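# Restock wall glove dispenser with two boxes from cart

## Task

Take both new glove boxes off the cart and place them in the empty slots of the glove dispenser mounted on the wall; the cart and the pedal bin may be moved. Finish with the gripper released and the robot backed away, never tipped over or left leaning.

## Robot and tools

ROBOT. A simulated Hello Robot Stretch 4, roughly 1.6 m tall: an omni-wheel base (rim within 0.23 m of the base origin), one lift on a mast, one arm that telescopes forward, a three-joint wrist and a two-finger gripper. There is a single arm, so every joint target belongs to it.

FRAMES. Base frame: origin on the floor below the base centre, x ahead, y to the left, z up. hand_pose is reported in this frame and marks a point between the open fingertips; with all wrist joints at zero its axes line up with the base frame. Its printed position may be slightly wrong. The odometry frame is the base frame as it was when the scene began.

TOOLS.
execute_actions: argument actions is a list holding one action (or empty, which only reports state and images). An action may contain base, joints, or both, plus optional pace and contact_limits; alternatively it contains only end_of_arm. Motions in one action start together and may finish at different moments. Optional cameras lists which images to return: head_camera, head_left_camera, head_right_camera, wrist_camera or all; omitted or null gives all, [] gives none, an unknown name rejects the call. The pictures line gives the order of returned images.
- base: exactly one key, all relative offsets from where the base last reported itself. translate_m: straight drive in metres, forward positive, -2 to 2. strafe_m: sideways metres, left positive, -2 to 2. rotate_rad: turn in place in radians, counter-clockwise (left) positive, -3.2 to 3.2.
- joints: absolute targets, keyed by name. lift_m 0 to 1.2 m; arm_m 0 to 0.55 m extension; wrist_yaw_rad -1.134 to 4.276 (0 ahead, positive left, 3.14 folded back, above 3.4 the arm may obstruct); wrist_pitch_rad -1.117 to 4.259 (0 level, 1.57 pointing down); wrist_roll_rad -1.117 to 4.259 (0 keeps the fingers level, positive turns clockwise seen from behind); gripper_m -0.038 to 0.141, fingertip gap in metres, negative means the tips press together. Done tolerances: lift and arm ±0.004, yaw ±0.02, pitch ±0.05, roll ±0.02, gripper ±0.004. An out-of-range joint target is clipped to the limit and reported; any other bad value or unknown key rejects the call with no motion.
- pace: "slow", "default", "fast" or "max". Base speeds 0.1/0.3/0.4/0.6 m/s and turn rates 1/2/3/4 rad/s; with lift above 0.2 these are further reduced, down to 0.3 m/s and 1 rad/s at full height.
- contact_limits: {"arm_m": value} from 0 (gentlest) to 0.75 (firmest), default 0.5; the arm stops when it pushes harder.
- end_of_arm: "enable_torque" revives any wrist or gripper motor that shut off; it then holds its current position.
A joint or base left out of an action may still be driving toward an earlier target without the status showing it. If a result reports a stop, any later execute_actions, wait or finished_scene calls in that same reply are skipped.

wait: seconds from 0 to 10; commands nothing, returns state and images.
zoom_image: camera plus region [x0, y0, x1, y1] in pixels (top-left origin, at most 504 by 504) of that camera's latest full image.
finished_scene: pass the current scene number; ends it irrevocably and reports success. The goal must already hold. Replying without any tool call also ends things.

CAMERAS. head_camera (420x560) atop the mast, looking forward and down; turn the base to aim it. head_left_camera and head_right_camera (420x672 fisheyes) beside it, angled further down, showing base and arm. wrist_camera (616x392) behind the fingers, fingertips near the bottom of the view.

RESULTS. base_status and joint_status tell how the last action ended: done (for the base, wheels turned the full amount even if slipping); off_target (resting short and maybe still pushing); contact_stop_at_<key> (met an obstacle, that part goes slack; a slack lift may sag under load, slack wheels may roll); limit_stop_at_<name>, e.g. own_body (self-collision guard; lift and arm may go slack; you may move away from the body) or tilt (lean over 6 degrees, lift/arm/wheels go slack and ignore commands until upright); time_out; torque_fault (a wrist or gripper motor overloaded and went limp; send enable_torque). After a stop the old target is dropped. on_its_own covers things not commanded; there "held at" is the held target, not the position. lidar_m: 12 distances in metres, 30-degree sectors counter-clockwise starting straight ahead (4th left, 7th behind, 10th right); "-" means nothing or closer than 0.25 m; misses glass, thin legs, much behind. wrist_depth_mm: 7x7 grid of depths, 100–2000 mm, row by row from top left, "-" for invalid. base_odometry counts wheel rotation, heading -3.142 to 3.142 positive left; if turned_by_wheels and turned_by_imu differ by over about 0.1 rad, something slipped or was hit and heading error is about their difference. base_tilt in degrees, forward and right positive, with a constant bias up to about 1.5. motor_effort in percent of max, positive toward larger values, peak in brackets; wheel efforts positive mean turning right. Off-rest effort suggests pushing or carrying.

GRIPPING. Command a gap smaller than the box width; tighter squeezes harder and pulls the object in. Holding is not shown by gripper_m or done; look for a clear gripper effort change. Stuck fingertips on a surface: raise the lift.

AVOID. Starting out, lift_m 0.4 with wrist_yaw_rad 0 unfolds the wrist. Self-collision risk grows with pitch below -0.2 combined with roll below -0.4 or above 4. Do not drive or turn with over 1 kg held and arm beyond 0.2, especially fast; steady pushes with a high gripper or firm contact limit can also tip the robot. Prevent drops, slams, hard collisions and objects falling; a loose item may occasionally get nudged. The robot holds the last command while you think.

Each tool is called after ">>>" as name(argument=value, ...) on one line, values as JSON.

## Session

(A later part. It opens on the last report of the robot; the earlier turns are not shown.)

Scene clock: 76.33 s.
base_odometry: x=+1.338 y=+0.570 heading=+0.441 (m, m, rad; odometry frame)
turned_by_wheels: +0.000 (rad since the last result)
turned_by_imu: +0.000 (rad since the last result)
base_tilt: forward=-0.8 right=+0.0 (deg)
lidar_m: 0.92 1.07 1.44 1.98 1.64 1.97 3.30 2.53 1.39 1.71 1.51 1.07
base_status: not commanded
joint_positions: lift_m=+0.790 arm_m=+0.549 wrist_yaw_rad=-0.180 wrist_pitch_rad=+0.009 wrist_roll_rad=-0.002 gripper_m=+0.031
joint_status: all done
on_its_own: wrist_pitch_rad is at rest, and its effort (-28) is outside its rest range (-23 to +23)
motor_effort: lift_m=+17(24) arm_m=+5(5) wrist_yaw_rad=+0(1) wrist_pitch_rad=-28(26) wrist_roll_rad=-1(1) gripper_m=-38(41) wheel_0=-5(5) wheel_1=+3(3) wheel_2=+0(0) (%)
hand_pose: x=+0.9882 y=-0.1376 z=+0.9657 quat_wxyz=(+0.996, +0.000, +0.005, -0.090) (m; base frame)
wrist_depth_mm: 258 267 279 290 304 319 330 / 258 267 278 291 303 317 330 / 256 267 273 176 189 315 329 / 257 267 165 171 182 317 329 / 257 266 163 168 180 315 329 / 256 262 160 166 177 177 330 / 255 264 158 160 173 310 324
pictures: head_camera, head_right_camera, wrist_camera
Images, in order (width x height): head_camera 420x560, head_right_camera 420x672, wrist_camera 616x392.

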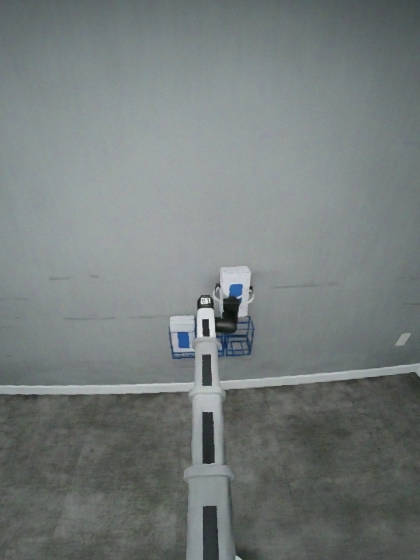

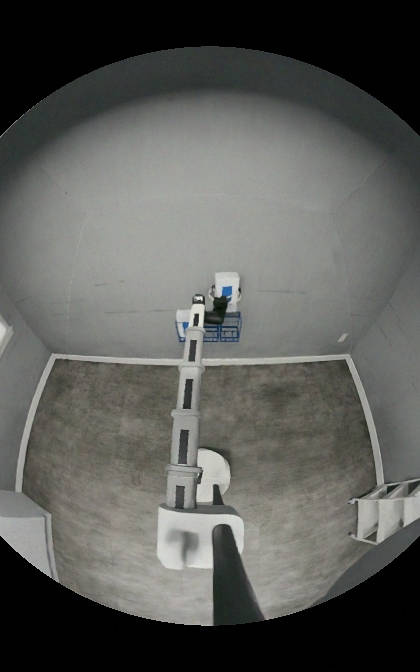

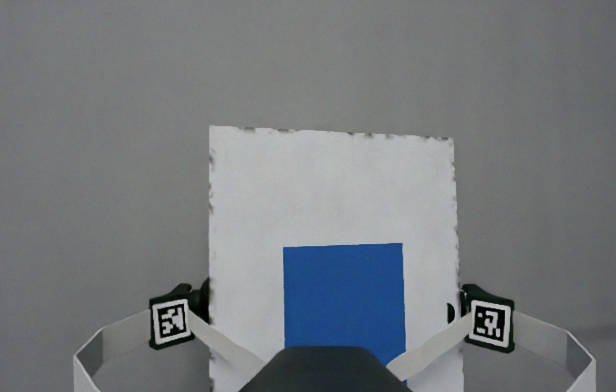

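>>> execute_actions(actions=[{"base":{"strafe_m":-0.022},"joints":{"lift_m":0.755},"pace":"slow"}], cameras=["head_camera","head_right_camera"])

>>> zoom_image(camera="head_camera", region=[150, 260, 290, 370])

>>> zoom_image(camera="head_right_camera", region=[160, 270, 260, 350])

Scene clock: 80.63 s.
base_odometry: x=+1.348 y=+0.550 heading=+0.441 (m, m, rad; odometry frame)
turned_by_wheels: +0.000 (rad since the last result)
turned_by_imu: -0.002 (rad since the last result)
base_tilt: forward=-0.8 right=+0.0 (deg)
lidar_m: 0.92 1.08 1.44 2.00 1.65 2.00 3.30 2.47 1.39 1.67 1.51 1.09
base_status: done
joint_positions: lift_m=+0.755 arm_m=+0.549 wrist_yaw_rad=-0.180 wrist_pitch_rad=+0.009 wrist_roll_rad=-0.002 gripper_m=+0.031
joint_status: all done
on_its_own: wrist_pitch_rad is at rest, and its effort (-27) is outside its rest range (-23 to +23)
motor_effort: lift_m=+17(14) arm_m=+5(5) wrist_yaw_rad=+0(1) wrist_pitch_rad=-27(28) wrist_roll_rad=-2(1) gripper_m=-36(38) wheel_0=+4(5) wheel_1=-4(6) wheel_2=+0(1) (%)
hand_pose: x=+0.9882 y=-0.1376 z=+0.9307 quat_wxyz=(+0.996, +0.000, +0.005, -0.090) (m; base frame)
wrist_depth_mm: 259 267 279 291 306 319 332 / 258 270 278 290 304 317 332 / 257 267 274 176 189 315 330 / 257 267 165 171 182 317 329 / 257 267 163 168 179 317 330 / 257 263 160 166 178 177 329 / 256 264 158 160 173 314 324
pictures: head_camera, head_right_camera
Images, in order (width x height): head_camera 420x560, head_right_camera 420x672.

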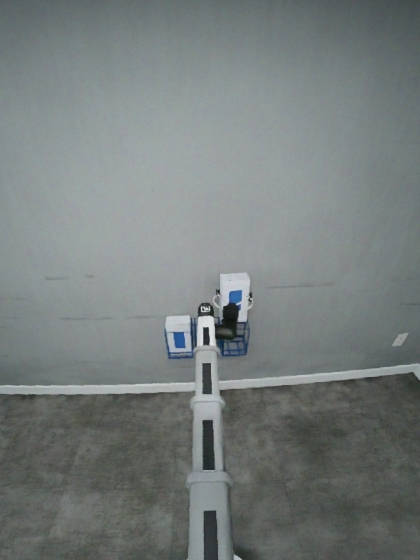

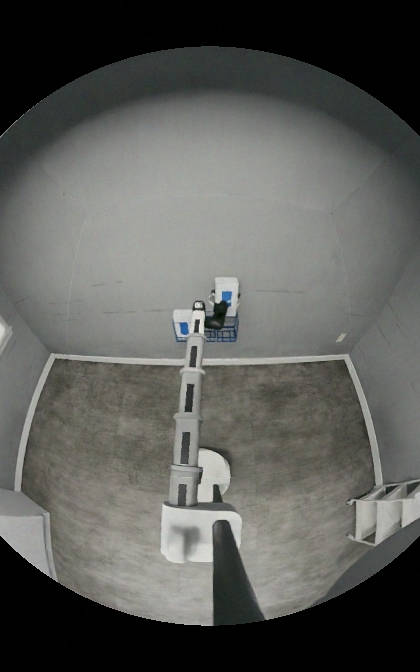

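Region (150, 260, 290, 370) of head_camera's 420x560 image, scaled by 3.600, with more detail than that image has; it fills the top 396 rows of this view, and the rest is white.

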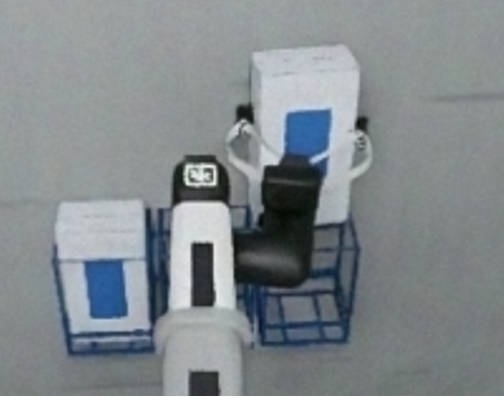

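Region (160, 270, 260, 350) of head_right_camera's 420x672 image, scaled by 5.040, with more detail than that image has; it fills the top 403 rows of this view, and the rest is white.

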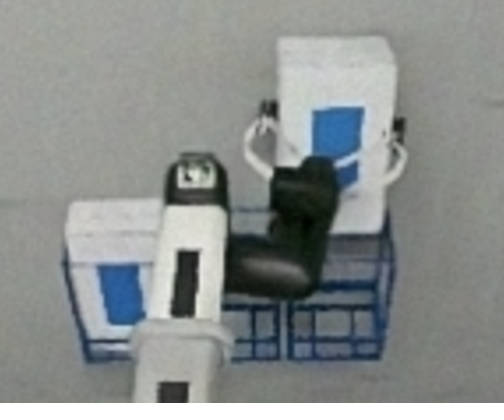

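>>> execute_actions(actions=[{"joints":{"lift_m":0.69},"pace":"slow"}], cameras=["head_camera","head_right_camera"])

>>> zoom_image(camera="head_camera", region=[150, 260, 290, 370])

Scene clock: 83.67 s.
base_odometry: x=+1.348 y=+0.550 heading=+0.441 (m, m, rad; odometry frame)
turned_by_wheels: +0.000 (rad since the last result)
turned_by_imu: -0.001 (rad since the last result)
base_tilt: forward=-0.9 right=+0.0 (deg)
lidar_m: 0.92 1.09 1.43 2.02 1.65 2.00 3.29 2.48 1.37 1.70 1.53 1.08
base_status: not commanded
joint_positions: lift_m=+0.690 arm_m=+0.549 wrist_yaw_rad=-0.180 wrist_pitch_rad=+0.009 wrist_roll_rad=-0.002 gripper_m=+0.031
joint_status: all done
on_its_own: wrist_pitch_rad is at rest, and its effort (-26) is outside its rest range (-23 to +23)
motor_effort: lift_m=+17(14) arm_m=+5(5) wrist_yaw_rad=+0(0) wrist_pitch_rad=-26(28) wrist_roll_rad=-1(1) gripper_m=-35(38) wheel_0=+4(4) wheel_1=-4(4) wheel_2=+0(0) (%)
hand_pose: x=+0.9882 y=-0.1376 z=+0.8657 quat_wxyz=(+0.996, +0.000, +0.005, -0.090) (m; base frame)
wrist_depth_mm: 258 268 281 291 306 320 332 / 258 268 279 291 304 319 332 / 258 268 274 176 188 317 330 / 259 267 165 170 182 315 329 / 256 267 163 168 180 314 330 / 256 262 160 166 177 177 329 / 256 265 158 160 173 312 324
pictures: head_camera, head_right_camera
Images, in order (width x height): head_camera 420x560, head_right_camera 420x672.

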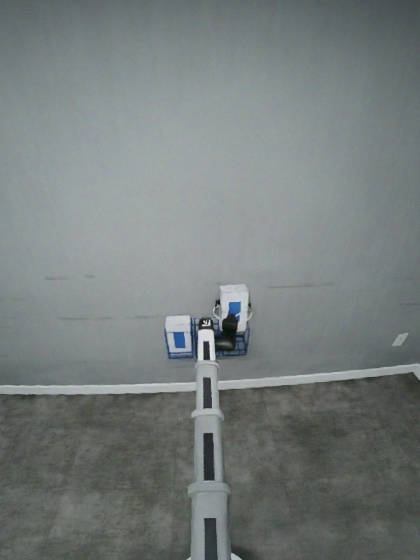

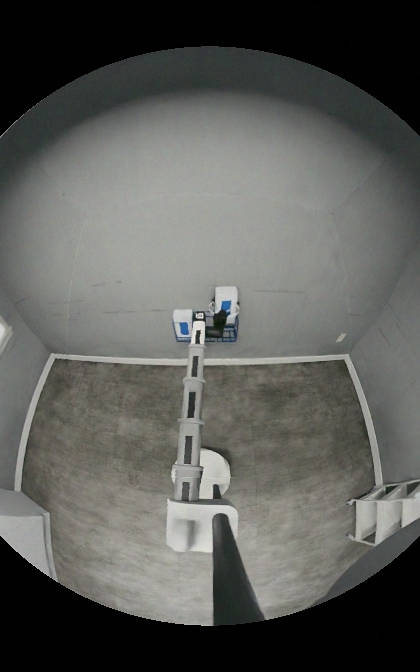

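Region (150, 260, 290, 370) of head_camera's 420x560 image, scaled by 3.600, with more detail than that image has; it fills the top 396 rows of this view, and the rest is white.

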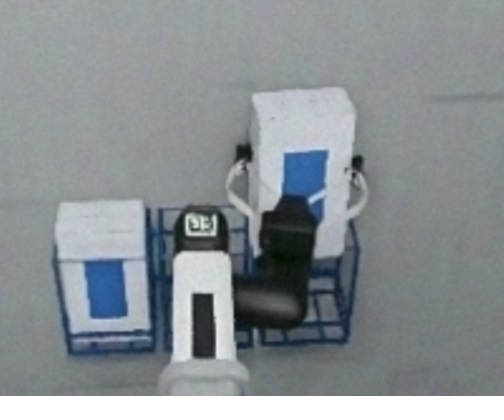

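>>> execute_actions(actions=[{"joints":{"lift_m":0.6},"pace":"slow"}], cameras=["head_camera","wrist_camera"])

>>> zoom_image(camera="head_camera", region=[150, 260, 290, 370])

Scene clock: 86.60 s.
torque_fault: wrist_pitch_rad switched itself off since the last result.
base_odometry: x=+1.348 y=+0.550 heading=+0.441 (m, m, rad; odometry frame)
turned_by_wheels: +0.000 (rad since the last result)
turned_by_imu: -0.001 (rad since the last result)
base_tilt: forward=-0.9 right=+0.0 (deg)
lidar_m: 0.90 1.05 1.44 2.01 1.66 1.98 3.29 2.47 1.38 1.68 1.51 1.07
base_status: not commanded
joint_positions: lift_m=+0.636 arm_m=+0.549 wrist_yaw_rad=-0.181 wrist_pitch_rad=-0.148 wrist_roll_rad=-0.001 gripper_m=+0.031
joint_status: lift_m contact_stop (moved -0.054 of -0.090)
on_its_own: lift_m is slack since a contact_stop (your +0.600 is given up); wrist_pitch_rad is off since a torque_fault, until you send "end_of_arm": "enable_torque" (your +0.000 is given up)
motor_effort: lift_m=+18(18) arm_m=+4(5) wrist_yaw_rad=+3(4) wrist_pitch_rad=+1(99) wrist_roll_rad=-3(0) gripper_m=-39(35) wheel_0=+3(4) wheel_1=-1(4) wheel_2=-1(1) (%)
hand_pose: x=+0.9851 y=-0.1374 z=+0.8567 quat_wxyz=(+0.993, -0.007, -0.074, -0.090) (m; base frame)
wrist_depth_mm: 291 301 317 330 347 366 382 / 283 296 309 320 336 355 370 / 277 287 291 186 202 343 359 / 270 279 173 179 191 334 345 / 264 273 167 173 183 322 340 / 257 262 161 167 177 177 327 / 250 258 157 158 170 301 315
pictures: head_camera, wrist_camera
Images, in order (width x height): head_camera 420x560, wrist_camera 616x392.

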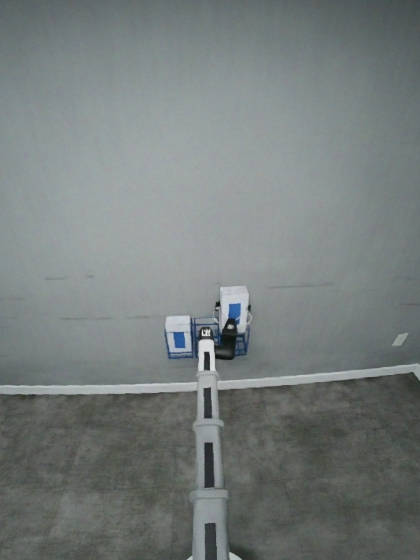

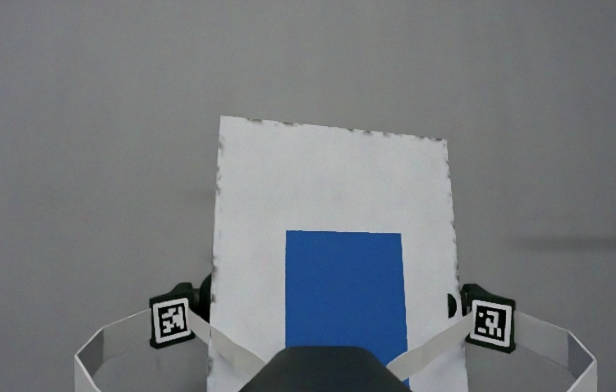

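Region (150, 260, 290, 370) of head_camera's 420x560 image, scaled by 3.600, with more detail than that image has; it fills the top 396 rows of this view, and the rest is white.

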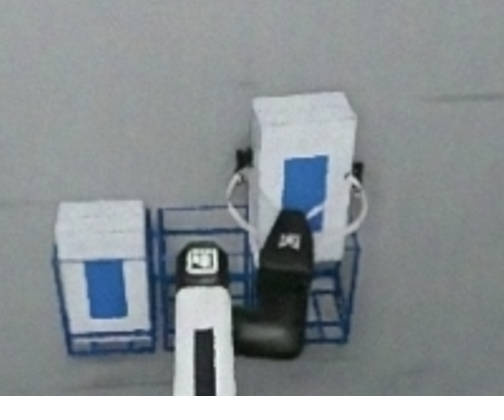

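>>> execute_actions(actions=[{"end_of_arm":"enable_torque"}], cameras=[])

>>> execute_actions(actions=[{"joints":{"lift_m":0.72,"wrist_pitch_rad":0.0},"pace":"slow"}], cameras=[])

>>> execute_actions(actions=[{"base":{"translate_m":0.03},"pace":"slow"}], cameras=[])

>>> execute_actions(actions=[{"joints":{"lift_m":0.675},"pace":"slow"}], cameras=["head_camera","wrist_camera"])

>>> zoom_image(camera="head_camera", region=[150, 260, 290, 370])

Scene clock: 92.60 s.
base_odometry: x=+1.348 y=+0.550 heading=+0.441 (m, m, rad; odometry frame)
turned_by_wheels: +0.000 (rad since the last result)
turned_by_imu: -0.001 (rad since the last result)
base_tilt: forward=-0.9 right=-0.1 (deg)
lidar_m: 0.93 1.04 1.43 2.00 1.65 2.01 3.29 2.49 1.38 1.69 1.52 1.08
base_status: not commanded
joint_positions: lift_m=+0.636 arm_m=+0.549 wrist_yaw_rad=-0.181 wrist_pitch_rad=-0.148 wrist_roll_rad=-0.001 gripper_m=+0.031
joint_status: not commanded
end_of_arm: enable_torque: each motor that was off is on again
on_its_own: wrist_pitch_rad is held at -0.148, not at your +0.000, since a torque_fault; lift_m is slack since a contact_stop (your +0.600 is given up)
motor_effort: lift_m=+18(18) arm_m=+4(4) wrist_yaw_rad=+2(3) wrist_pitch_rad=+0(1) wrist_roll_rad=-2(2) gripper_m=-36(33) wheel_0=+3(3) wheel_1=-1(1) wheel_2=-1(1) (%)
hand_pose: x=+0.9851 y=-0.1374 z=+0.8567 quat_wxyz=(+0.993, -0.007, -0.074, -0.090) (m; base frame)
wrist_depth_mm: 290 303 317 332 347 366 382 / 285 294 307 322 338 355 373 / 277 287 290 186 201 343 359 / 271 279 173 178 191 332 347 / 263 273 167 172 184 324 336 / 257 262 161 167 178 177 325 / 249 257 156 158 169 301 312
pictures: none
No camera images: the call's "cameras" was empty. Leave "cameras" out to get every camera's image.

Scene clock: 94.17 s.
base_odometry: x=+1.348 y=+0.550 heading=+0.441 (m, m, rad; odometry frame)
turned_by_wheels: +0.000 (rad since the last result)
turned_by_imu: -0.001 (rad since the last result)
base_tilt: forward=-0.9 right=-0.1 (deg)
lidar_m: 0.92 1.06 1.46 2.00 1.68 1.98 3.29 2.49 1.38 1.68 1.51 1.07
base_status: not commanded
joint_positions: lift_m=+0.719 arm_m=+0.549 wrist_yaw_rad=-0.180 wrist_pitch_rad=+0.009 wrist_roll_rad=-0.001 gripper_m=+0.031
joint_status: all done
on_its_own: wrist_pitch_rad is at rest, and its effort (-27) is outside its rest range (-23 to +23)
motor_effort: lift_m=+24(20) arm_m=+4(4) wrist_yaw_rad=+1(4) wrist_pitch_rad=-27(78) wrist_roll_rad=+0(1) gripper_m=-40(33) wheel_0=+3(3) wheel_1=-2(1) wheel_2=-1(1) (%)
hand_pose: x=+0.9883 y=-0.1378 z=+0.8952 quat_wxyz=(+0.996, +0.000, +0.004, -0.090) (m; base frame)
wrist_depth_mm: 258 270 281 293 304 319 332 / 257 268 281 291 303 317 330 / 258 267 274 175 189 317 332 / 257 268 165 170 183 317 330 / 257 266 163 168 179 317 330 / 258 263 160 166 177 177 329 / 255 265 158 160 173 314 325
pictures: none
No camera images: the call's "cameras" was empty. Leave "cameras" out to get every camera's image.

Scene clock: 95.53 s.
base_odometry: x=+1.375 y=+0.563 heading=+0.441 (m, m, rad; odometry frame)
turned_by_wheels: +0.000 (rad since the last result)
turned_by_imu: +0.000 (rad since the last result)
base_tilt: forward=-0.8 right=+0.0 (deg)
lidar_m: 0.89 1.03 1.42 2.01 1.69 1.99 3.32 2.49 1.38 1.69 1.47 1.06
base_status: done
joint_positions: lift_m=+0.719 arm_m=+0.549 wrist_yaw_rad=-0.180 wrist_pitch_rad=+0.009 wrist_roll_rad=-0.001 gripper_m=+0.031
joint_status: not commanded
on_its_own: wrist_pitch_rad is at rest, and its effort (-27) is outside its rest range (-23 to +23)
motor_effort: lift_m=+24(24) arm_m=+4(4) wrist_yaw_rad=+1(1) wrist_pitch_rad=-27(26) wrist_roll_rad=-1(2) gripper_m=-38(36) wheel_0=+5(7) wheel_1=+6(8) wheel_2=-5(9) (%)
hand_pose: x=+0.9883 y=-0.1377 z=+0.8952 quat_wxyz=(+0.996, +0.000, +0.004, -0.090) (m; base frame)
wrist_depth_mm: 231 240 251 259 271 286 296 / 231 241 251 259 272 286 296 / 231 240 245 176 189 285 296 / 231 239 165 171 182 283 294 / 230 239 163 168 180 282 294 / 230 235 160 166 177 177 291 / 229 237 158 160 173 279 290
pictures: none
No camera images: the call's "cameras" was empty. Leave "cameras" out to get every camera's image.

Scene clock: 96.77 s.
base_odometry: x=+1.375 y=+0.563 heading=+0.441 (m, m, rad; odometry frame)
turned_by_wheels: +0.000 (rad since the last result)
turned_by_imu: -0.001 (rad since the last result)
base_tilt: forward=-0.9 right=+0.0 (deg)
lidar_m: 0.87 1.03 1.39 2.01 1.69 1.99 3.33 2.51 1.38 1.69 1.49 1.04
base_status: not commanded
joint_positions: lift_m=+0.675 arm_m=+0.549 wrist_yaw_rad=-0.180 wrist_pitch_rad=+0.001 wrist_roll_rad=-0.001 gripper_m=+0.031
joint_status: all done
motor_effort: lift_m=+14(24) arm_m=+4(4) wrist_yaw_rad=+1(1) wrist_pitch_rad=-3(30) wrist_roll_rad=-4(2) gripper_m=-39(34) wheel_0=+5(5) wheel_1=+6(6) wheel_2=-5(5) (%)
hand_pose: x=+0.9883 y=-0.1377 z=+0.8533 quat_wxyz=(+0.996, +0.000, +0.000, -0.090) (m; base frame)
wrist_depth_mm: 235 243 253 263 276 289 301 / 233 241 251 263 274 286 298 / 232 241 247 176 190 286 298 / 231 239 166 171 183 283 296 / 231 239 163 168 180 283 293 / 230 234 160 166 177 177 291 / 229 236 158 160 172 279 289
pictures: head_camera, wrist_camera
Images, in order (width x height): head_camera 420x560, wrist_camera 616x392.

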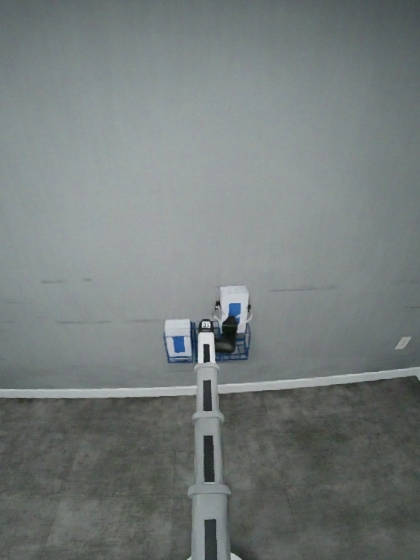

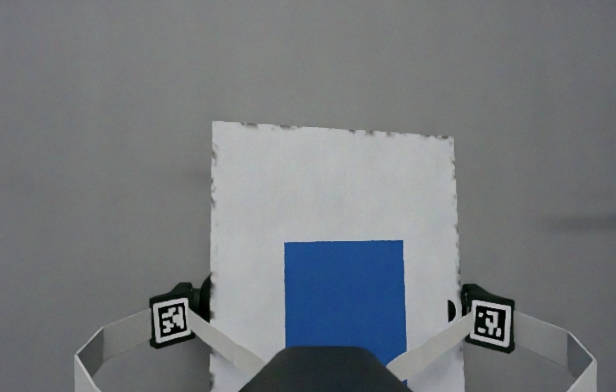

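Region (150, 260, 290, 370) of head_camera's 420x560 image, scaled by 3.600, with more detail than that image has; it fills the top 396 rows of this view, and the rest is white.

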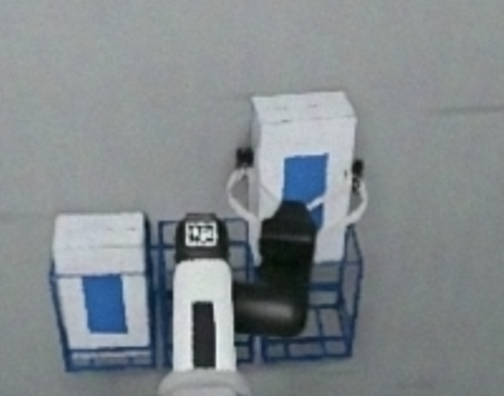

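>>> execute_actions(actions=[{"joints":{"lift_m":0.70},"pace":"slow"}], cameras=[])

>>> execute_actions(actions=[{"base":{"strafe_m":-0.013},"pace":"slow"}], cameras=[])

>>> execute_actions(actions=[{"joints":{"lift_m":0.665},"pace":"slow"}], cameras=["head_camera","head_right_camera"])

>>> zoom_image(camera="head_right_camera", region=[170, 270, 270, 350])

>>> zoom_image(camera="head_camera", region=[150, 260, 290, 370])

Scene clock: 102.93 s.
base_odometry: x=+1.375 y=+0.563 heading=+0.441 (m, m, rad; odometry frame)
turned_by_wheels: +0.000 (rad since the last result)
turned_by_imu: -0.002 (rad since the last result)
base_tilt: forward=-0.9 right=+0.0 (deg)
lidar_m: 0.88 1.04 1.40 2.02 1.69 2.00 3.35 2.48 1.38 1.68 1.48 1.05
base_status: not commanded
joint_positions: lift_m=+0.699 arm_m=+0.549 wrist_yaw_rad=-0.180 wrist_pitch_rad=+0.009 wrist_roll_rad=-0.001 gripper_m=+0.031
joint_status: all done
on_its_own: wrist_pitch_rad is at rest, and its effort (-26) is outside its rest range (-23 to +23)
motor_effort: lift_m=+24(29) arm_m=+4(4) wrist_yaw_rad=+1(0) wrist_pitch_rad=-26(29) wrist_roll_rad=-1(2) gripper_m=-39(40) wheel_0=+5(5) wheel_1=+5(5) wheel_2=-5(5) (%)
hand_pose: x=+0.9883 y=-0.1377 z=+0.8751 quat_wxyz=(+0.996, +0.000, +0.004, -0.090) (m; base frame)
wrist_depth_mm: 231 241 251 262 273 286 297 / 232 241 250 260 271 285 297 / 231 239 245 175 189 283 296 / 231 240 165 171 182 283 294 / 230 239 162 168 180 282 294 / 229 234 160 166 177 176 293 / 229 236 158 160 173 281 290
pictures: none
No camera images: the call's "cameras" was empty. Leave "cameras" out to get every camera's image.

Scene clock: 103.90 s.
base_odometry: x=+1.380 y=+0.551 heading=+0.441 (m, m, rad; odometry frame)
turned_by_wheels: +0.000 (rad since the last result)
turned_by_imu: +0.000 (rad since the last result)
base_tilt: forward=-0.8 right=+0.0 (deg)
lidar_m: 0.89 1.03 1.39 2.02 1.69 1.99 3.29 2.46 1.37 1.66 1.47 1.04
base_status: done
joint_positions: lift_m=+0.699 arm_m=+0.549 wrist_yaw_rad=-0.180 wrist_pitch_rad=+0.009 wrist_roll_rad=-0.001 gripper_m=+0.031
joint_status: not commanded
on_its_own: wrist_pitch_rad is at rest, and its effort (-25) is outside its rest range (-23 to +23)
motor_effort: lift_m=+24(24) arm_m=+4(4) wrist_yaw_rad=+0(1) wrist_pitch_rad=-25(26) wrist_roll_rad=-1(1) gripper_m=-34(37) wheel_0=+4(11) wheel_1=-4(6) wheel_2=+0(3) (%)
hand_pose: x=+0.9884 y=-0.1377 z=+0.8751 quat_wxyz=(+0.996, +0.000, +0.004, -0.090) (m; base frame)
wrist_depth_mm: 232 242 251 262 273 286 296 / 232 241 251 260 273 285 297 / 232 241 245 176 189 283 296 / 231 239 165 171 182 283 296 / 230 240 163 168 180 283 296 / 230 235 160 167 177 176 293 / 229 236 158 160 173 281 290
pictures: none
No camera images: the call's "cameras" was empty. Leave "cameras" out to get every camera's image.

Scene clock: 105.03 s.
base_odometry: x=+1.380 y=+0.551 heading=+0.441 (m, m, rad; odometry frame)
turned_by_wheels: +0.000 (rad since the last result)
turned_by_imu: -0.001 (rad since the last result)
base_tilt: forward=-0.8 right=+0.0 (deg)
lidar_m: 0.88 1.03 1.40 2.03 1.69 2.01 3.33 2.47 1.36 1.68 1.47 1.04
base_status: not commanded
joint_positions: lift_m=+0.666 arm_m=+0.549 wrist_yaw_rad=-0.181 wrist_pitch_rad=-0.007 wrist_roll_rad=+0.000 gripper_m=+0.031
joint_status: all done
motor_effort: lift_m=+11(28) arm_m=+4(4) wrist_yaw_rad=+2(2) wrist_pitch_rad=+18(27) wrist_roll_rad=-5(5) gripper_m=-39(38) wheel_0=+4(4) wheel_1=-4(4) wheel_2=+0(0) (%)
hand_pose: x=+0.9883 y=-0.1379 z=+0.8458 quat_wxyz=(+0.996, +0.000, -0.003, -0.090) (m; base frame)
wrist_depth_mm: 236 245 255 267 278 291 304 / 234 244 253 265 276 291 300 / 234 242 248 177 190 287 298 / 233 241 166 173 184 285 296 / 230 239 163 169 180 285 294 / 230 235 160 166 177 177 294 / 228 236 158 160 172 278 289
pictures: head_camera, head_right_camera
Images, in order (width x height): head_camera 420x560, head_right_camera 420x672.

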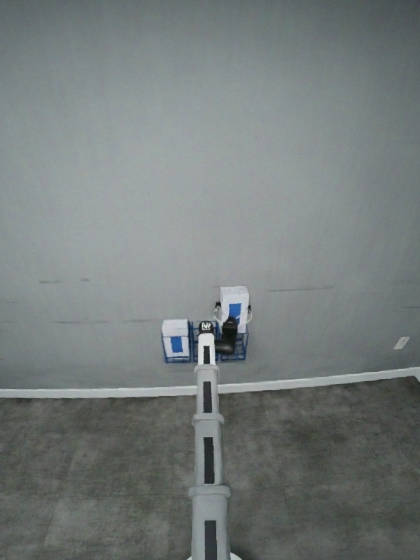

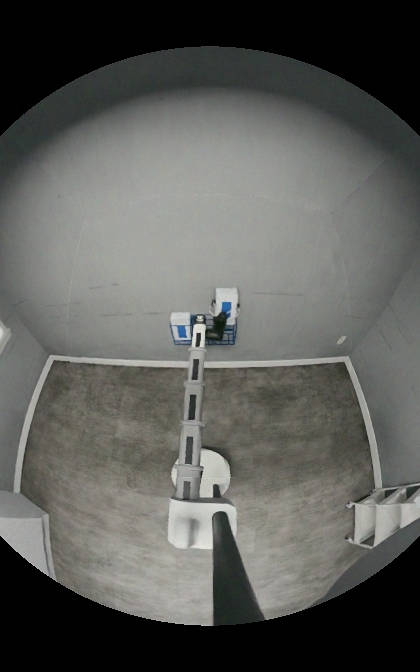

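Region (170, 270, 270, 350) of head_right_camera's 420x672 image, scaled by 5.040, with more detail than that image has; it fills the top 403 rows of this view, and the rest is white.

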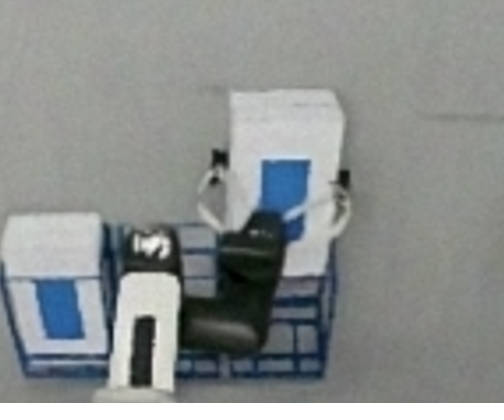

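Region (150, 260, 290, 370) of head_camera's 420x560 image, scaled by 3.600, with more detail than that image has; it fills the top 396 rows of this view, and the rest is white.

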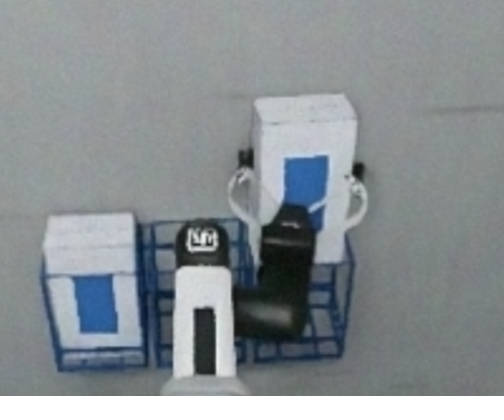

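>>> execute_actions(actions=[{"joints":{"lift_m":0.70},"pace":"slow"}], cameras=[])

>>> execute_actions(actions=[{"joints":{"arm_m":0.535},"pace":"slow"}], cameras=[])

>>> execute_actions(actions=[{"joints":{"lift_m":0.66},"pace":"slow"}], cameras=["head_camera"])

>>> zoom_image(camera="head_camera", region=[150, 260, 290, 370])

Scene clock: 109.60 s.
base_odometry: x=+1.380 y=+0.551 heading=+0.441 (m, m, rad; odometry frame)
turned_by_wheels: +0.000 (rad since the last result)
turned_by_imu: -0.002 (rad since the last result)
base_tilt: forward=-0.8 right=+0.1 (deg)
lidar_m: 0.88 1.03 1.38 2.03 1.67 1.99 3.33 2.47 1.36 1.67 1.48 1.04
base_status: not commanded
joint_positions: lift_m=+0.699 arm_m=+0.549 wrist_yaw_rad=-0.180 wrist_pitch_rad=+0.009 wrist_roll_rad=-0.001 gripper_m=+0.031
joint_status: all done
motor_effort: lift_m=+25(25) arm_m=+4(4) wrist_yaw_rad=+1(3) wrist_pitch_rad=-23(25) wrist_roll_rad=-2(4) gripper_m=-36(37) wheel_0=+4(4) wheel_1=-4(4) wheel_2=+0(0) (%)
hand_pose: x=+0.9883 y=-0.1378 z=+0.8752 quat_wxyz=(+0.996, +0.000, +0.004, -0.090) (m; base frame)
wrist_depth_mm: 232 241 250 262 272 286 297 / 231 240 251 260 272 285 297 / 232 240 245 176 189 285 296 / 231 240 164 171 182 283 296 / 231 239 163 168 180 283 296 / 231 236 160 166 178 176 294 / 229 237 158 160 173 281 290
pictures: none
No camera images: the call's "cameras" was empty. Leave "cameras" out to get every camera's image.

Scene clock: 110.67 s.
base_odometry: x=+1.380 y=+0.551 heading=+0.441 (m, m, rad; odometry frame)
turned_by_wheels: +0.000 (rad since the last result)
turned_by_imu: +0.000 (rad since the last result)
base_tilt: forward=-0.8 right=+0.0 (deg)
lidar_m: 0.89 1.04 1.41 2.01 1.66 2.03 3.34 2.47 1.38 1.68 1.47 1.06
base_status: not commanded
joint_positions: lift_m=+0.699 arm_m=+0.536 wrist_yaw_rad=-0.180 wrist_pitch_rad=+0.009 wrist_roll_rad=-0.001 gripper_m=+0.031
joint_status: all done
on_its_own: wrist_pitch_rad is at rest, and its effort (-24) is outside its rest range (-23 to +23)
motor_effort: lift_m=+25(25) arm_m=-5(6) wrist_yaw_rad=+1(1) wrist_pitch_rad=-24(27) wrist_roll_rad=-1(1) gripper_m=-37(38) wheel_0=+4(4) wheel_1=-4(4) wheel_2=+0(0) (%)
hand_pose: x=+0.9749 y=-0.1377 z=+0.8752 quat_wxyz=(+0.996, +0.000, +0.004, -0.090) (m; base frame)
wrist_depth_mm: 245 255 264 274 287 300 314 / 244 254 265 276 286 300 312 / 243 253 258 176 189 298 312 / 243 253 165 171 182 300 310 / 243 252 163 168 180 298 310 / 242 248 160 167 177 177 307 / 241 249 158 160 172 294 306
pictures: none
No camera images: the call's "cameras" was empty. Leave "cameras" out to get every camera's image.

Scene clock: 111.83 s.
base_odometry: x=+1.380 y=+0.551 heading=+0.441 (m, m, rad; odometry frame)
turned_by_wheels: +0.000 (rad since the last result)
turned_by_imu: +0.000 (rad since the last result)
base_tilt: forward=-0.9 right=+0.0 (deg)
lidar_m: 0.90 1.02 1.41 2.03 1.69 2.01 3.33 2.46 1.37 1.66 1.48 1.04
base_status: not commanded
joint_positions: lift_m=+0.661 arm_m=+0.536 wrist_yaw_rad=-0.180 wrist_pitch_rad=-0.014 wrist_roll_rad=-0.001 gripper_m=+0.031
joint_status: all done
on_its_own: wrist_pitch_rad is at rest, and its effort (+38) is outside its rest range (-23 to +23)
motor_effort: lift_m=+9(28) arm_m=-5(5) wrist_yaw_rad=+0(1) wrist_pitch_rad=+38(36) wrist_roll_rad=-2(1) gripper_m=-37(35) wheel_0=+4(4) wheel_1=-4(4) wheel_2=+0(0) (%)
hand_pose: x=+0.9749 y=-0.1377 z=+0.8429 quat_wxyz=(+0.996, -0.001, -0.007, -0.090) (m; base frame)
wrist_depth_mm: 250 260 270 282 296 309 322 / 249 257 268 279 293 306 320 / 247 256 171 178 191 304 315 / 245 254 167 173 185 300 314 / 244 252 163 170 181 298 310 / 241 247 161 166 177 174 309 / 239 248 158 160 172 294 301
pictures: head_camera
Images, in order (width x height): head_camera 420x560.

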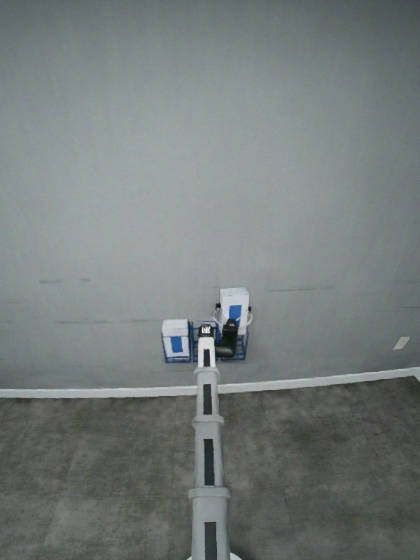

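Region (150, 260, 290, 370) of head_camera's 420x560 image, scaled by 3.600, with more detail than that image has; it fills the top 396 rows of this view, and the rest is white.

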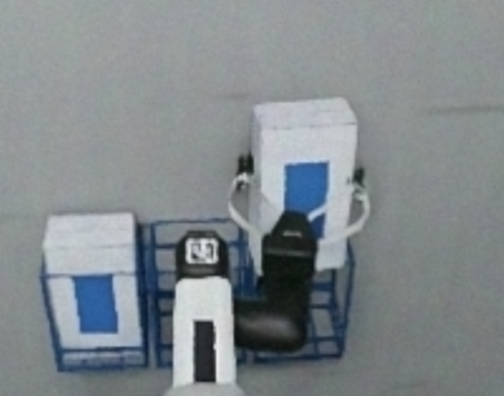

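>>> execute_actions(actions=[{"joints":{"lift_m":0.70},"pace":"slow"}], cameras=[])

>>> execute_actions(actions=[{"base":{"translate_m":0.014},"joints":{"arm_m":0.55},"pace":"slow"}], cameras=[])

>>> execute_actions(actions=[{"joints":{"lift_m":0.66},"pace":"slow"}], cameras=["head_camera"])

>>> zoom_image(camera="head_camera", region=[150, 260, 290, 370])

Scene clock: 121.40 s.
base_odometry: x=+1.380 y=+0.551 heading=+0.441 (m, m, rad; odometry frame)
turned_by_wheels: +0.000 (rad since the last result)
turned_by_imu: -0.002 (rad since the last result)
base_tilt: forward=-0.9 right=+0.0 (deg)
lidar_m: 0.89 1.02 1.38 2.02 1.67 1.98 3.34 2.49 1.35 1.67 1.49 1.04
base_status: not commanded
joint_positions: lift_m=+0.699 arm_m=+0.536 wrist_yaw_rad=-0.180 wrist_pitch_rad=+0.009 wrist_roll_rad=-0.001 gripper_m=+0.031
joint_status: all done
on_its_own: wrist_pitch_rad is at rest, and its effort (-27) is outside its rest range (-23 to +23)
motor_effort: lift_m=+24(19) arm_m=-5(5) wrist_yaw_rad=+1(0) wrist_pitch_rad=-27(39) wrist_roll_rad=-2(2) gripper_m=-37(38) wheel_0=+4(4) wheel_1=-4(4) wheel_2=+0(0) (%)
hand_pose: x=+0.9749 y=-0.1377 z=+0.8752 quat_wxyz=(+0.996, +0.000, +0.004, -0.090) (m; base frame)
wrist_depth_mm: 244 254 264 274 287 301 312 / 244 253 263 274 286 301 314 / 244 253 259 175 189 300 310 / 244 253 165 171 182 298 309 / 243 252 163 168 180 297 309 / 242 248 160 166 177 177 309 / 241 250 158 160 173 297 306
pictures: none
No camera images: the call's "cameras" was empty. Leave "cameras" out to get every camera's image.

Scene clock: 122.47 s.
base_odometry: x=+1.392 y=+0.557 heading=+0.442 (m, m, rad; odometry frame)
turned_by_wheels: +0.000 (rad since the last result)
turned_by_imu: +0.000 (rad since the last result)
base_tilt: forward=-0.8 right=+0.0 (deg)
lidar_m: 0.88 1.02 1.37 2.04 1.69 1.99 3.35 2.47 1.38 1.67 1.45 1.04
base_status: done
joint_positions: lift_m=+0.699 arm_m=+0.549 wrist_yaw_rad=-0.180 wrist_pitch_rad=+0.009 wrist_roll_rad=-0.001 gripper_m=+0.031
joint_status: all done
on_its_own: wrist_pitch_rad is at rest, and its effort (-26) is outside its rest range (-23 to +23)
motor_effort: lift_m=+24(25) arm_m=+5(6) wrist_yaw_rad=+0(0) wrist_pitch_rad=-26(26) wrist_roll_rad=-1(1) gripper_m=-35(39) wheel_0=+4(5) wheel_1=+5(5) wheel_2=-6(7) (%)
hand_pose: x=+0.9881 y=-0.1377 z=+0.8752 quat_wxyz=(+0.996, +0.000, +0.004, -0.090) (m; base frame)
wrist_depth_mm: 220 229 237 248 259 270 282 / 220 228 236 247 258 271 279 / 220 227 233 175 190 270 279 / 219 227 165 171 182 268 279 / 219 227 163 168 180 268 278 / 218 223 160 166 177 176 278 / 217 224 158 160 173 266 276
pictures: none
No camera images: the call's "cameras" was empty. Leave "cameras" out to get every camera's image.

Scene clock: 123.63 s.
base_odometry: x=+1.393 y=+0.557 heading=+0.441 (m, m, rad; odometry frame)
turned_by_wheels: +0.000 (rad since the last result)
turned_by_imu: -0.001 (rad since the last result)
base_tilt: forward=-0.8 right=+0.0 (deg)
lidar_m: 0.88 1.01 1.36 2.03 1.70 2.00 3.36 2.48 1.39 1.67 1.44 1.02
base_status: not commanded
joint_positions: lift_m=+0.661 arm_m=+0.549 wrist_yaw_rad=-0.181 wrist_pitch_rad=-0.010 wrist_roll_rad=+0.000 gripper_m=+0.031
joint_status: all done
on_its_own: wrist_pitch_rad is at rest, and its effort (+31) is outside its rest range (-23 to +23)
motor_effort: lift_m=+10(28) arm_m=+5(5) wrist_yaw_rad=+4(4) wrist_pitch_rad=+31(29) wrist_roll_rad=-7(6) gripper_m=-43(39) wheel_0=+2(4) wheel_1=+3(4) wheel_2=-6(6) (%)
hand_pose: x=+0.9880 y=-0.1380 z=+0.8419 quat_wxyz=(+0.996, +0.000, -0.005, -0.091) (m; base frame)
wrist_depth_mm: 224 233 244 253 264 278 289 / 223 232 241 252 263 276 287 / 222 230 170 177 190 274 285 / 220 229 167 173 185 272 282 / 220 227 164 170 180 268 279 / 218 222 160 166 177 177 277 / 214 224 159 160 172 264 272
pictures: head_camera
Images, in order (width x height): head_camera 420x560.

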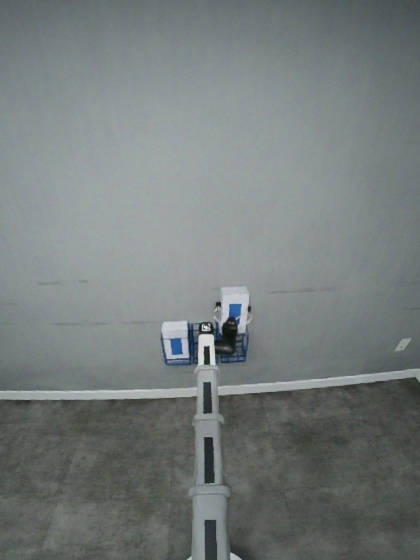

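Region (150, 260, 290, 370) of head_camera's 420x560 image, scaled by 3.600, with more detail than that image has; it fills the top 396 rows of this view, and the rest is white.

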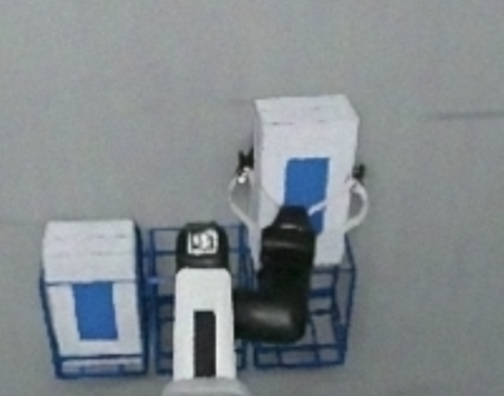

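>>> execute_actions(actions=[{"joints":{"lift_m":0.69},"pace":"slow"}], cameras=[])

>>> execute_actions(actions=[{"base":{"strafe_m":-0.01},"pace":"slow"}], cameras=[])

>>> execute_actions(actions=[{"joints":{"lift_m":0.66},"pace":"slow"}], cameras=["head_camera","head_left_camera"])

>>> zoom_image(camera="head_camera", region=[190, 280, 270, 370])

>>> zoom_image(camera="head_left_camera", region=[190, 280, 290, 365])

Scene clock: 128.83 s.
base_odometry: x=+1.393 y=+0.557 heading=+0.441 (m, m, rad; odometry frame)
turned_by_wheels: +0.000 (rad since the last result)
turned_by_imu: -0.002 (rad since the last result)
base_tilt: forward=-0.8 right=+0.0 (deg)
lidar_m: 0.87 1.02 1.39 2.01 1.70 2.00 3.35 2.46 1.37 1.67 1.46 1.05
base_status: not commanded
joint_positions: lift_m=+0.689 arm_m=+0.549 wrist_yaw_rad=-0.180 wrist_pitch_rad=+0.009 wrist_roll_rad=-0.001 gripper_m=+0.031
joint_status: all done
on_its_own: wrist_pitch_rad is at rest, and its effort (-26) is outside its rest range (-23 to +23)
motor_effort: lift_m=+24(23) arm_m=+5(5) wrist_yaw_rad=+2(4) wrist_pitch_rad=-26(32) wrist_roll_rad=-2(7) gripper_m=-37(38) wheel_0=+2(2) wheel_1=+3(2) wheel_2=-6(6) (%)
hand_pose: x=+0.9882 y=-0.1378 z=+0.8652 quat_wxyz=(+0.996, +0.000, +0.004, -0.090) (m; base frame)
wrist_depth_mm: 220 228 237 248 257 270 279 / 220 229 237 247 257 270 281 / 219 227 233 175 189 270 278 / 219 227 165 171 183 268 279 / 219 227 163 168 180 268 279 / 218 223 160 166 177 176 276 / 216 224 158 160 173 266 276
pictures: none
No camera images: the call's "cameras" was empty. Leave "cameras" out to get every camera's image.

Scene clock: 129.70 s.
base_odometry: x=+1.397 y=+0.548 heading=+0.441 (m, m, rad; odometry frame)
turned_by_wheels: +0.000 (rad since the last result)
turned_by_imu: +0.000 (rad since the last result)
base_tilt: forward=-0.8 right=+0.0 (deg)
lidar_m: 0.88 1.00 1.39 2.01 1.71 2.02 3.31 2.44 1.37 1.66 1.46 1.03
base_status: done
joint_positions: lift_m=+0.689 arm_m=+0.549 wrist_yaw_rad=-0.180 wrist_pitch_rad=+0.009 wrist_roll_rad=-0.001 gripper_m=+0.031
joint_status: not commanded
on_its_own: wrist_pitch_rad is at rest, and its effort (-26) is outside its rest range (-23 to +23)
motor_effort: lift_m=+25(24) arm_m=+5(5) wrist_yaw_rad=+0(1) wrist_pitch_rad=-26(26) wrist_roll_rad=-1(1) gripper_m=-33(35) wheel_0=+5(5) wheel_1=-4(6) wheel_2=+0(3) (%)
hand_pose: x=+0.9882 y=-0.1377 z=+0.8652 quat_wxyz=(+0.996, +0.000, +0.004, -0.090) (m; base frame)
wrist_depth_mm: 220 228 238 248 258 270 281 / 220 229 238 248 257 270 281 / 219 228 233 176 189 271 279 / 219 228 164 171 183 268 279 / 219 227 163 168 180 268 279 / 218 223 160 166 177 177 277 / 217 224 158 160 173 266 274
pictures: none
No camera images: the call's "cameras" was empty. Leave "cameras" out to get every camera's image.

Scene clock: 130.77 s.
base_odometry: x=+1.397 y=+0.548 heading=+0.441 (m, m, rad; odometry frame)
turned_by_wheels: +0.000 (rad since the last result)
turned_by_imu: +0.000 (rad since the last result)
base_tilt: forward=-0.9 right=+0.0 (deg)
lidar_m: 0.88 1.02 1.38 2.03 1.71 2.03 3.36 2.46 1.35 1.66 1.46 1.03
base_status: not commanded
joint_positions: lift_m=+0.660 arm_m=+0.549 wrist_yaw_rad=-0.180 wrist_pitch_rad=+0.009 wrist_roll_rad=-0.002 gripper_m=+0.031
joint_status: all done
on_its_own: wrist_pitch_rad is at rest, and its effort (-24) is outside its rest range (-23 to +23)
motor_effort: lift_m=+17(23) arm_m=+5(5) wrist_yaw_rad=+1(1) wrist_pitch_rad=-24(25) wrist_roll_rad=+1(2) gripper_m=-33(41) wheel_0=+5(5) wheel_1=-4(4) wheel_2=+0(0) (%)
hand_pose: x=+0.9882 y=-0.1377 z=+0.8358 quat_wxyz=(+0.996, +0.000, +0.004, -0.090) (m; base frame)
wrist_depth_mm: 220 228 237 248 259 270 282 / 220 228 237 247 258 270 281 / 219 228 233 175 189 270 281 / 218 229 164 170 182 268 279 / 219 227 162 168 179 267 279 / 219 223 160 166 177 177 278 / 216 224 158 160 173 266 276
pictures: head_camera, head_left_camera
Images, in order (width x height): head_camera 420x560, head_left_camera 420x672.

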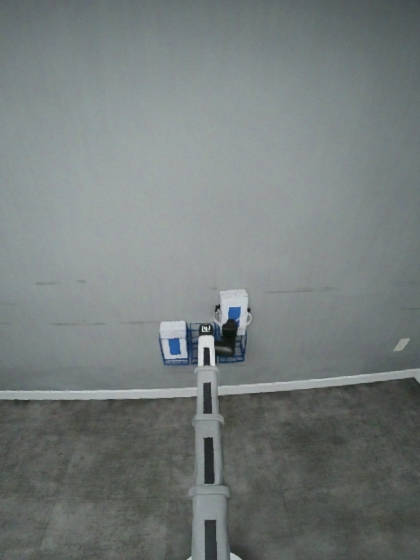

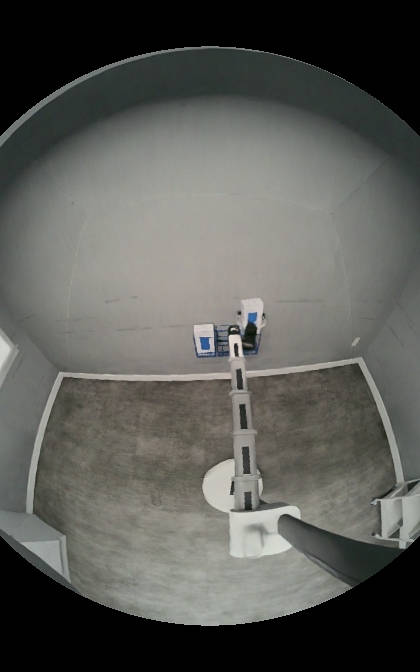

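Region (190, 280, 270, 370) of head_camera's 420x560 image, scaled by 5.600, with more detail than that image has.

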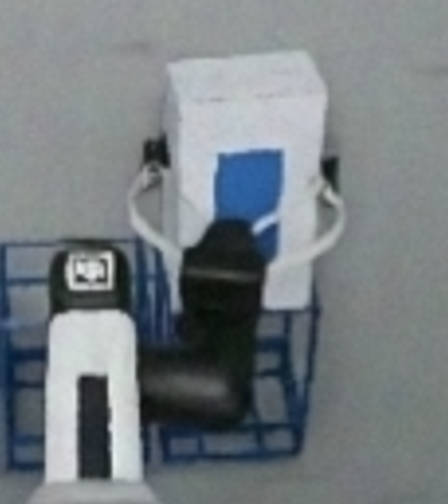

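Region (190, 280, 290, 365) of head_left_camera's 420x672 image, scaled by 5.040, with more detail than that image has; it fills the top 428 rows of this view, and the rest is white.

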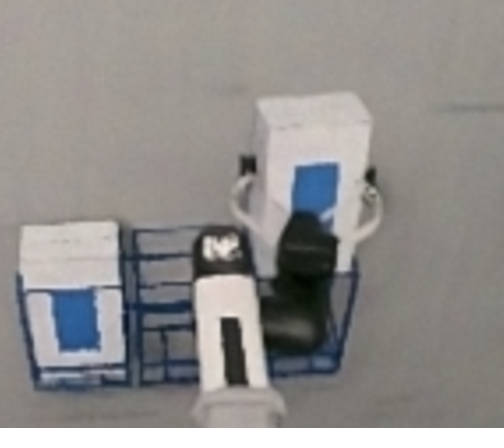

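>>> execute_actions(actions=[{"joints":{"lift_m":0.625},"pace":"slow"}], cameras=[])

>>> execute_actions(actions=[{"joints":{"lift_m":0.59},"pace":"slow"}], cameras=["head_camera"])

>>> zoom_image(camera="head_camera", region=[150, 260, 290, 370])

Scene clock: 134.37 s.
base_odometry: x=+1.397 y=+0.548 heading=+0.441 (m, m, rad; odometry frame)
turned_by_wheels: +0.000 (rad since the last result)
turned_by_imu: -0.001 (rad since the last result)
base_tilt: forward=-0.8 right=+0.0 (deg)
lidar_m: 0.88 1.02 1.40 2.04 1.71 2.00 3.36 2.43 1.37 1.66 1.46 1.03
base_status: not commanded
joint_positions: lift_m=+0.625 arm_m=+0.549 wrist_yaw_rad=-0.180 wrist_pitch_rad=+0.009 wrist_roll_rad=-0.002 gripper_m=+0.031
joint_status: all done
on_its_own: wrist_pitch_rad is at rest, and its effort (-26) is outside its rest range (-23 to +23)
motor_effort: lift_m=+17(18) arm_m=+5(5) wrist_yaw_rad=+1(1) wrist_pitch_rad=-26(26) wrist_roll_rad=+0(0) gripper_m=-41(37) wheel_0=+5(5) wheel_1=-4(4) wheel_2=+0(0) (%)
hand_pose: x=+0.9882 y=-0.1377 z=+0.8008 quat_wxyz=(+0.996, +0.000, +0.004, -0.090) (m; base frame)
wrist_depth_mm: 220 228 238 248 258 271 282 / 220 228 236 248 258 271 279 / 220 227 234 175 188 270 279 / 220 227 164 170 182 268 279 / 218 227 162 167 179 268 278 / 218 223 160 166 177 177 278 / 216 224 158 160 173 266 276
pictures: none
No camera images: the call's "cameras" was empty. Leave "cameras" out to get every camera's image.

Scene clock: 135.50 s.
base_odometry: x=+1.397 y=+0.548 heading=+0.441 (m, m, rad; odometry frame)
turned_by_wheels: +0.000 (rad since the last result)
turned_by_imu: +0.000 (rad since the last result)
base_tilt: forward=-0.8 right=+0.0 (deg)
lidar_m: 0.87 1.02 1.38 2.02 1.70 2.01 3.34 2.44 1.34 1.64 1.45 1.04
base_status: not commanded
joint_positions: lift_m=+0.590 arm_m=+0.549 wrist_yaw_rad=-0.180 wrist_pitch_rad=+0.009 wrist_roll_rad=-0.002 gripper_m=+0.031
joint_status: all done
on_its_own: wrist_pitch_rad is at rest, and its effort (-25) is outside its rest range (-23 to +23)
motor_effort: lift_m=+17(16) arm_m=+5(5) wrist_yaw_rad=+0(0) wrist_pitch_rad=-25(25) wrist_roll_rad=+0(1) gripper_m=-35(38) wheel_0=+5(5) wheel_1=-4(4) wheel_2=+0(0) (%)
hand_pose: x=+0.9882 y=-0.1377 z=+0.7658 quat_wxyz=(+0.996, +0.000, +0.004, -0.090) (m; base frame)
wrist_depth_mm: 220 229 237 247 258 272 282 / 220 229 238 247 258 270 281 / 219 227 232 175 189 270 279 / 220 228 164 171 182 268 278 / 219 227 163 168 180 270 278 / 218 223 160 166 177 177 278 / 217 224 158 160 173 266 276
pictures: head_camera
Images, in order (width x height): head_camera 420x560.

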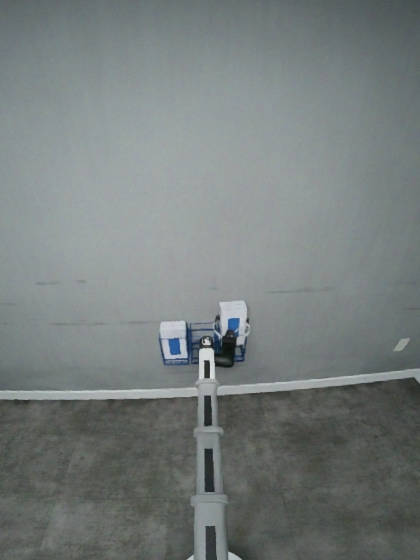

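Region (150, 260, 290, 370) of head_camera's 420x560 image, scaled by 3.600, with more detail than that image has; it fills the top 396 rows of this view, and the rest is white.

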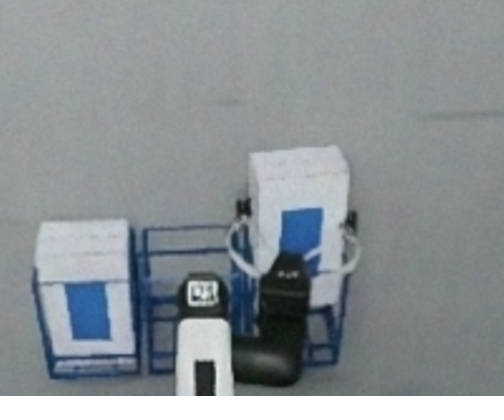

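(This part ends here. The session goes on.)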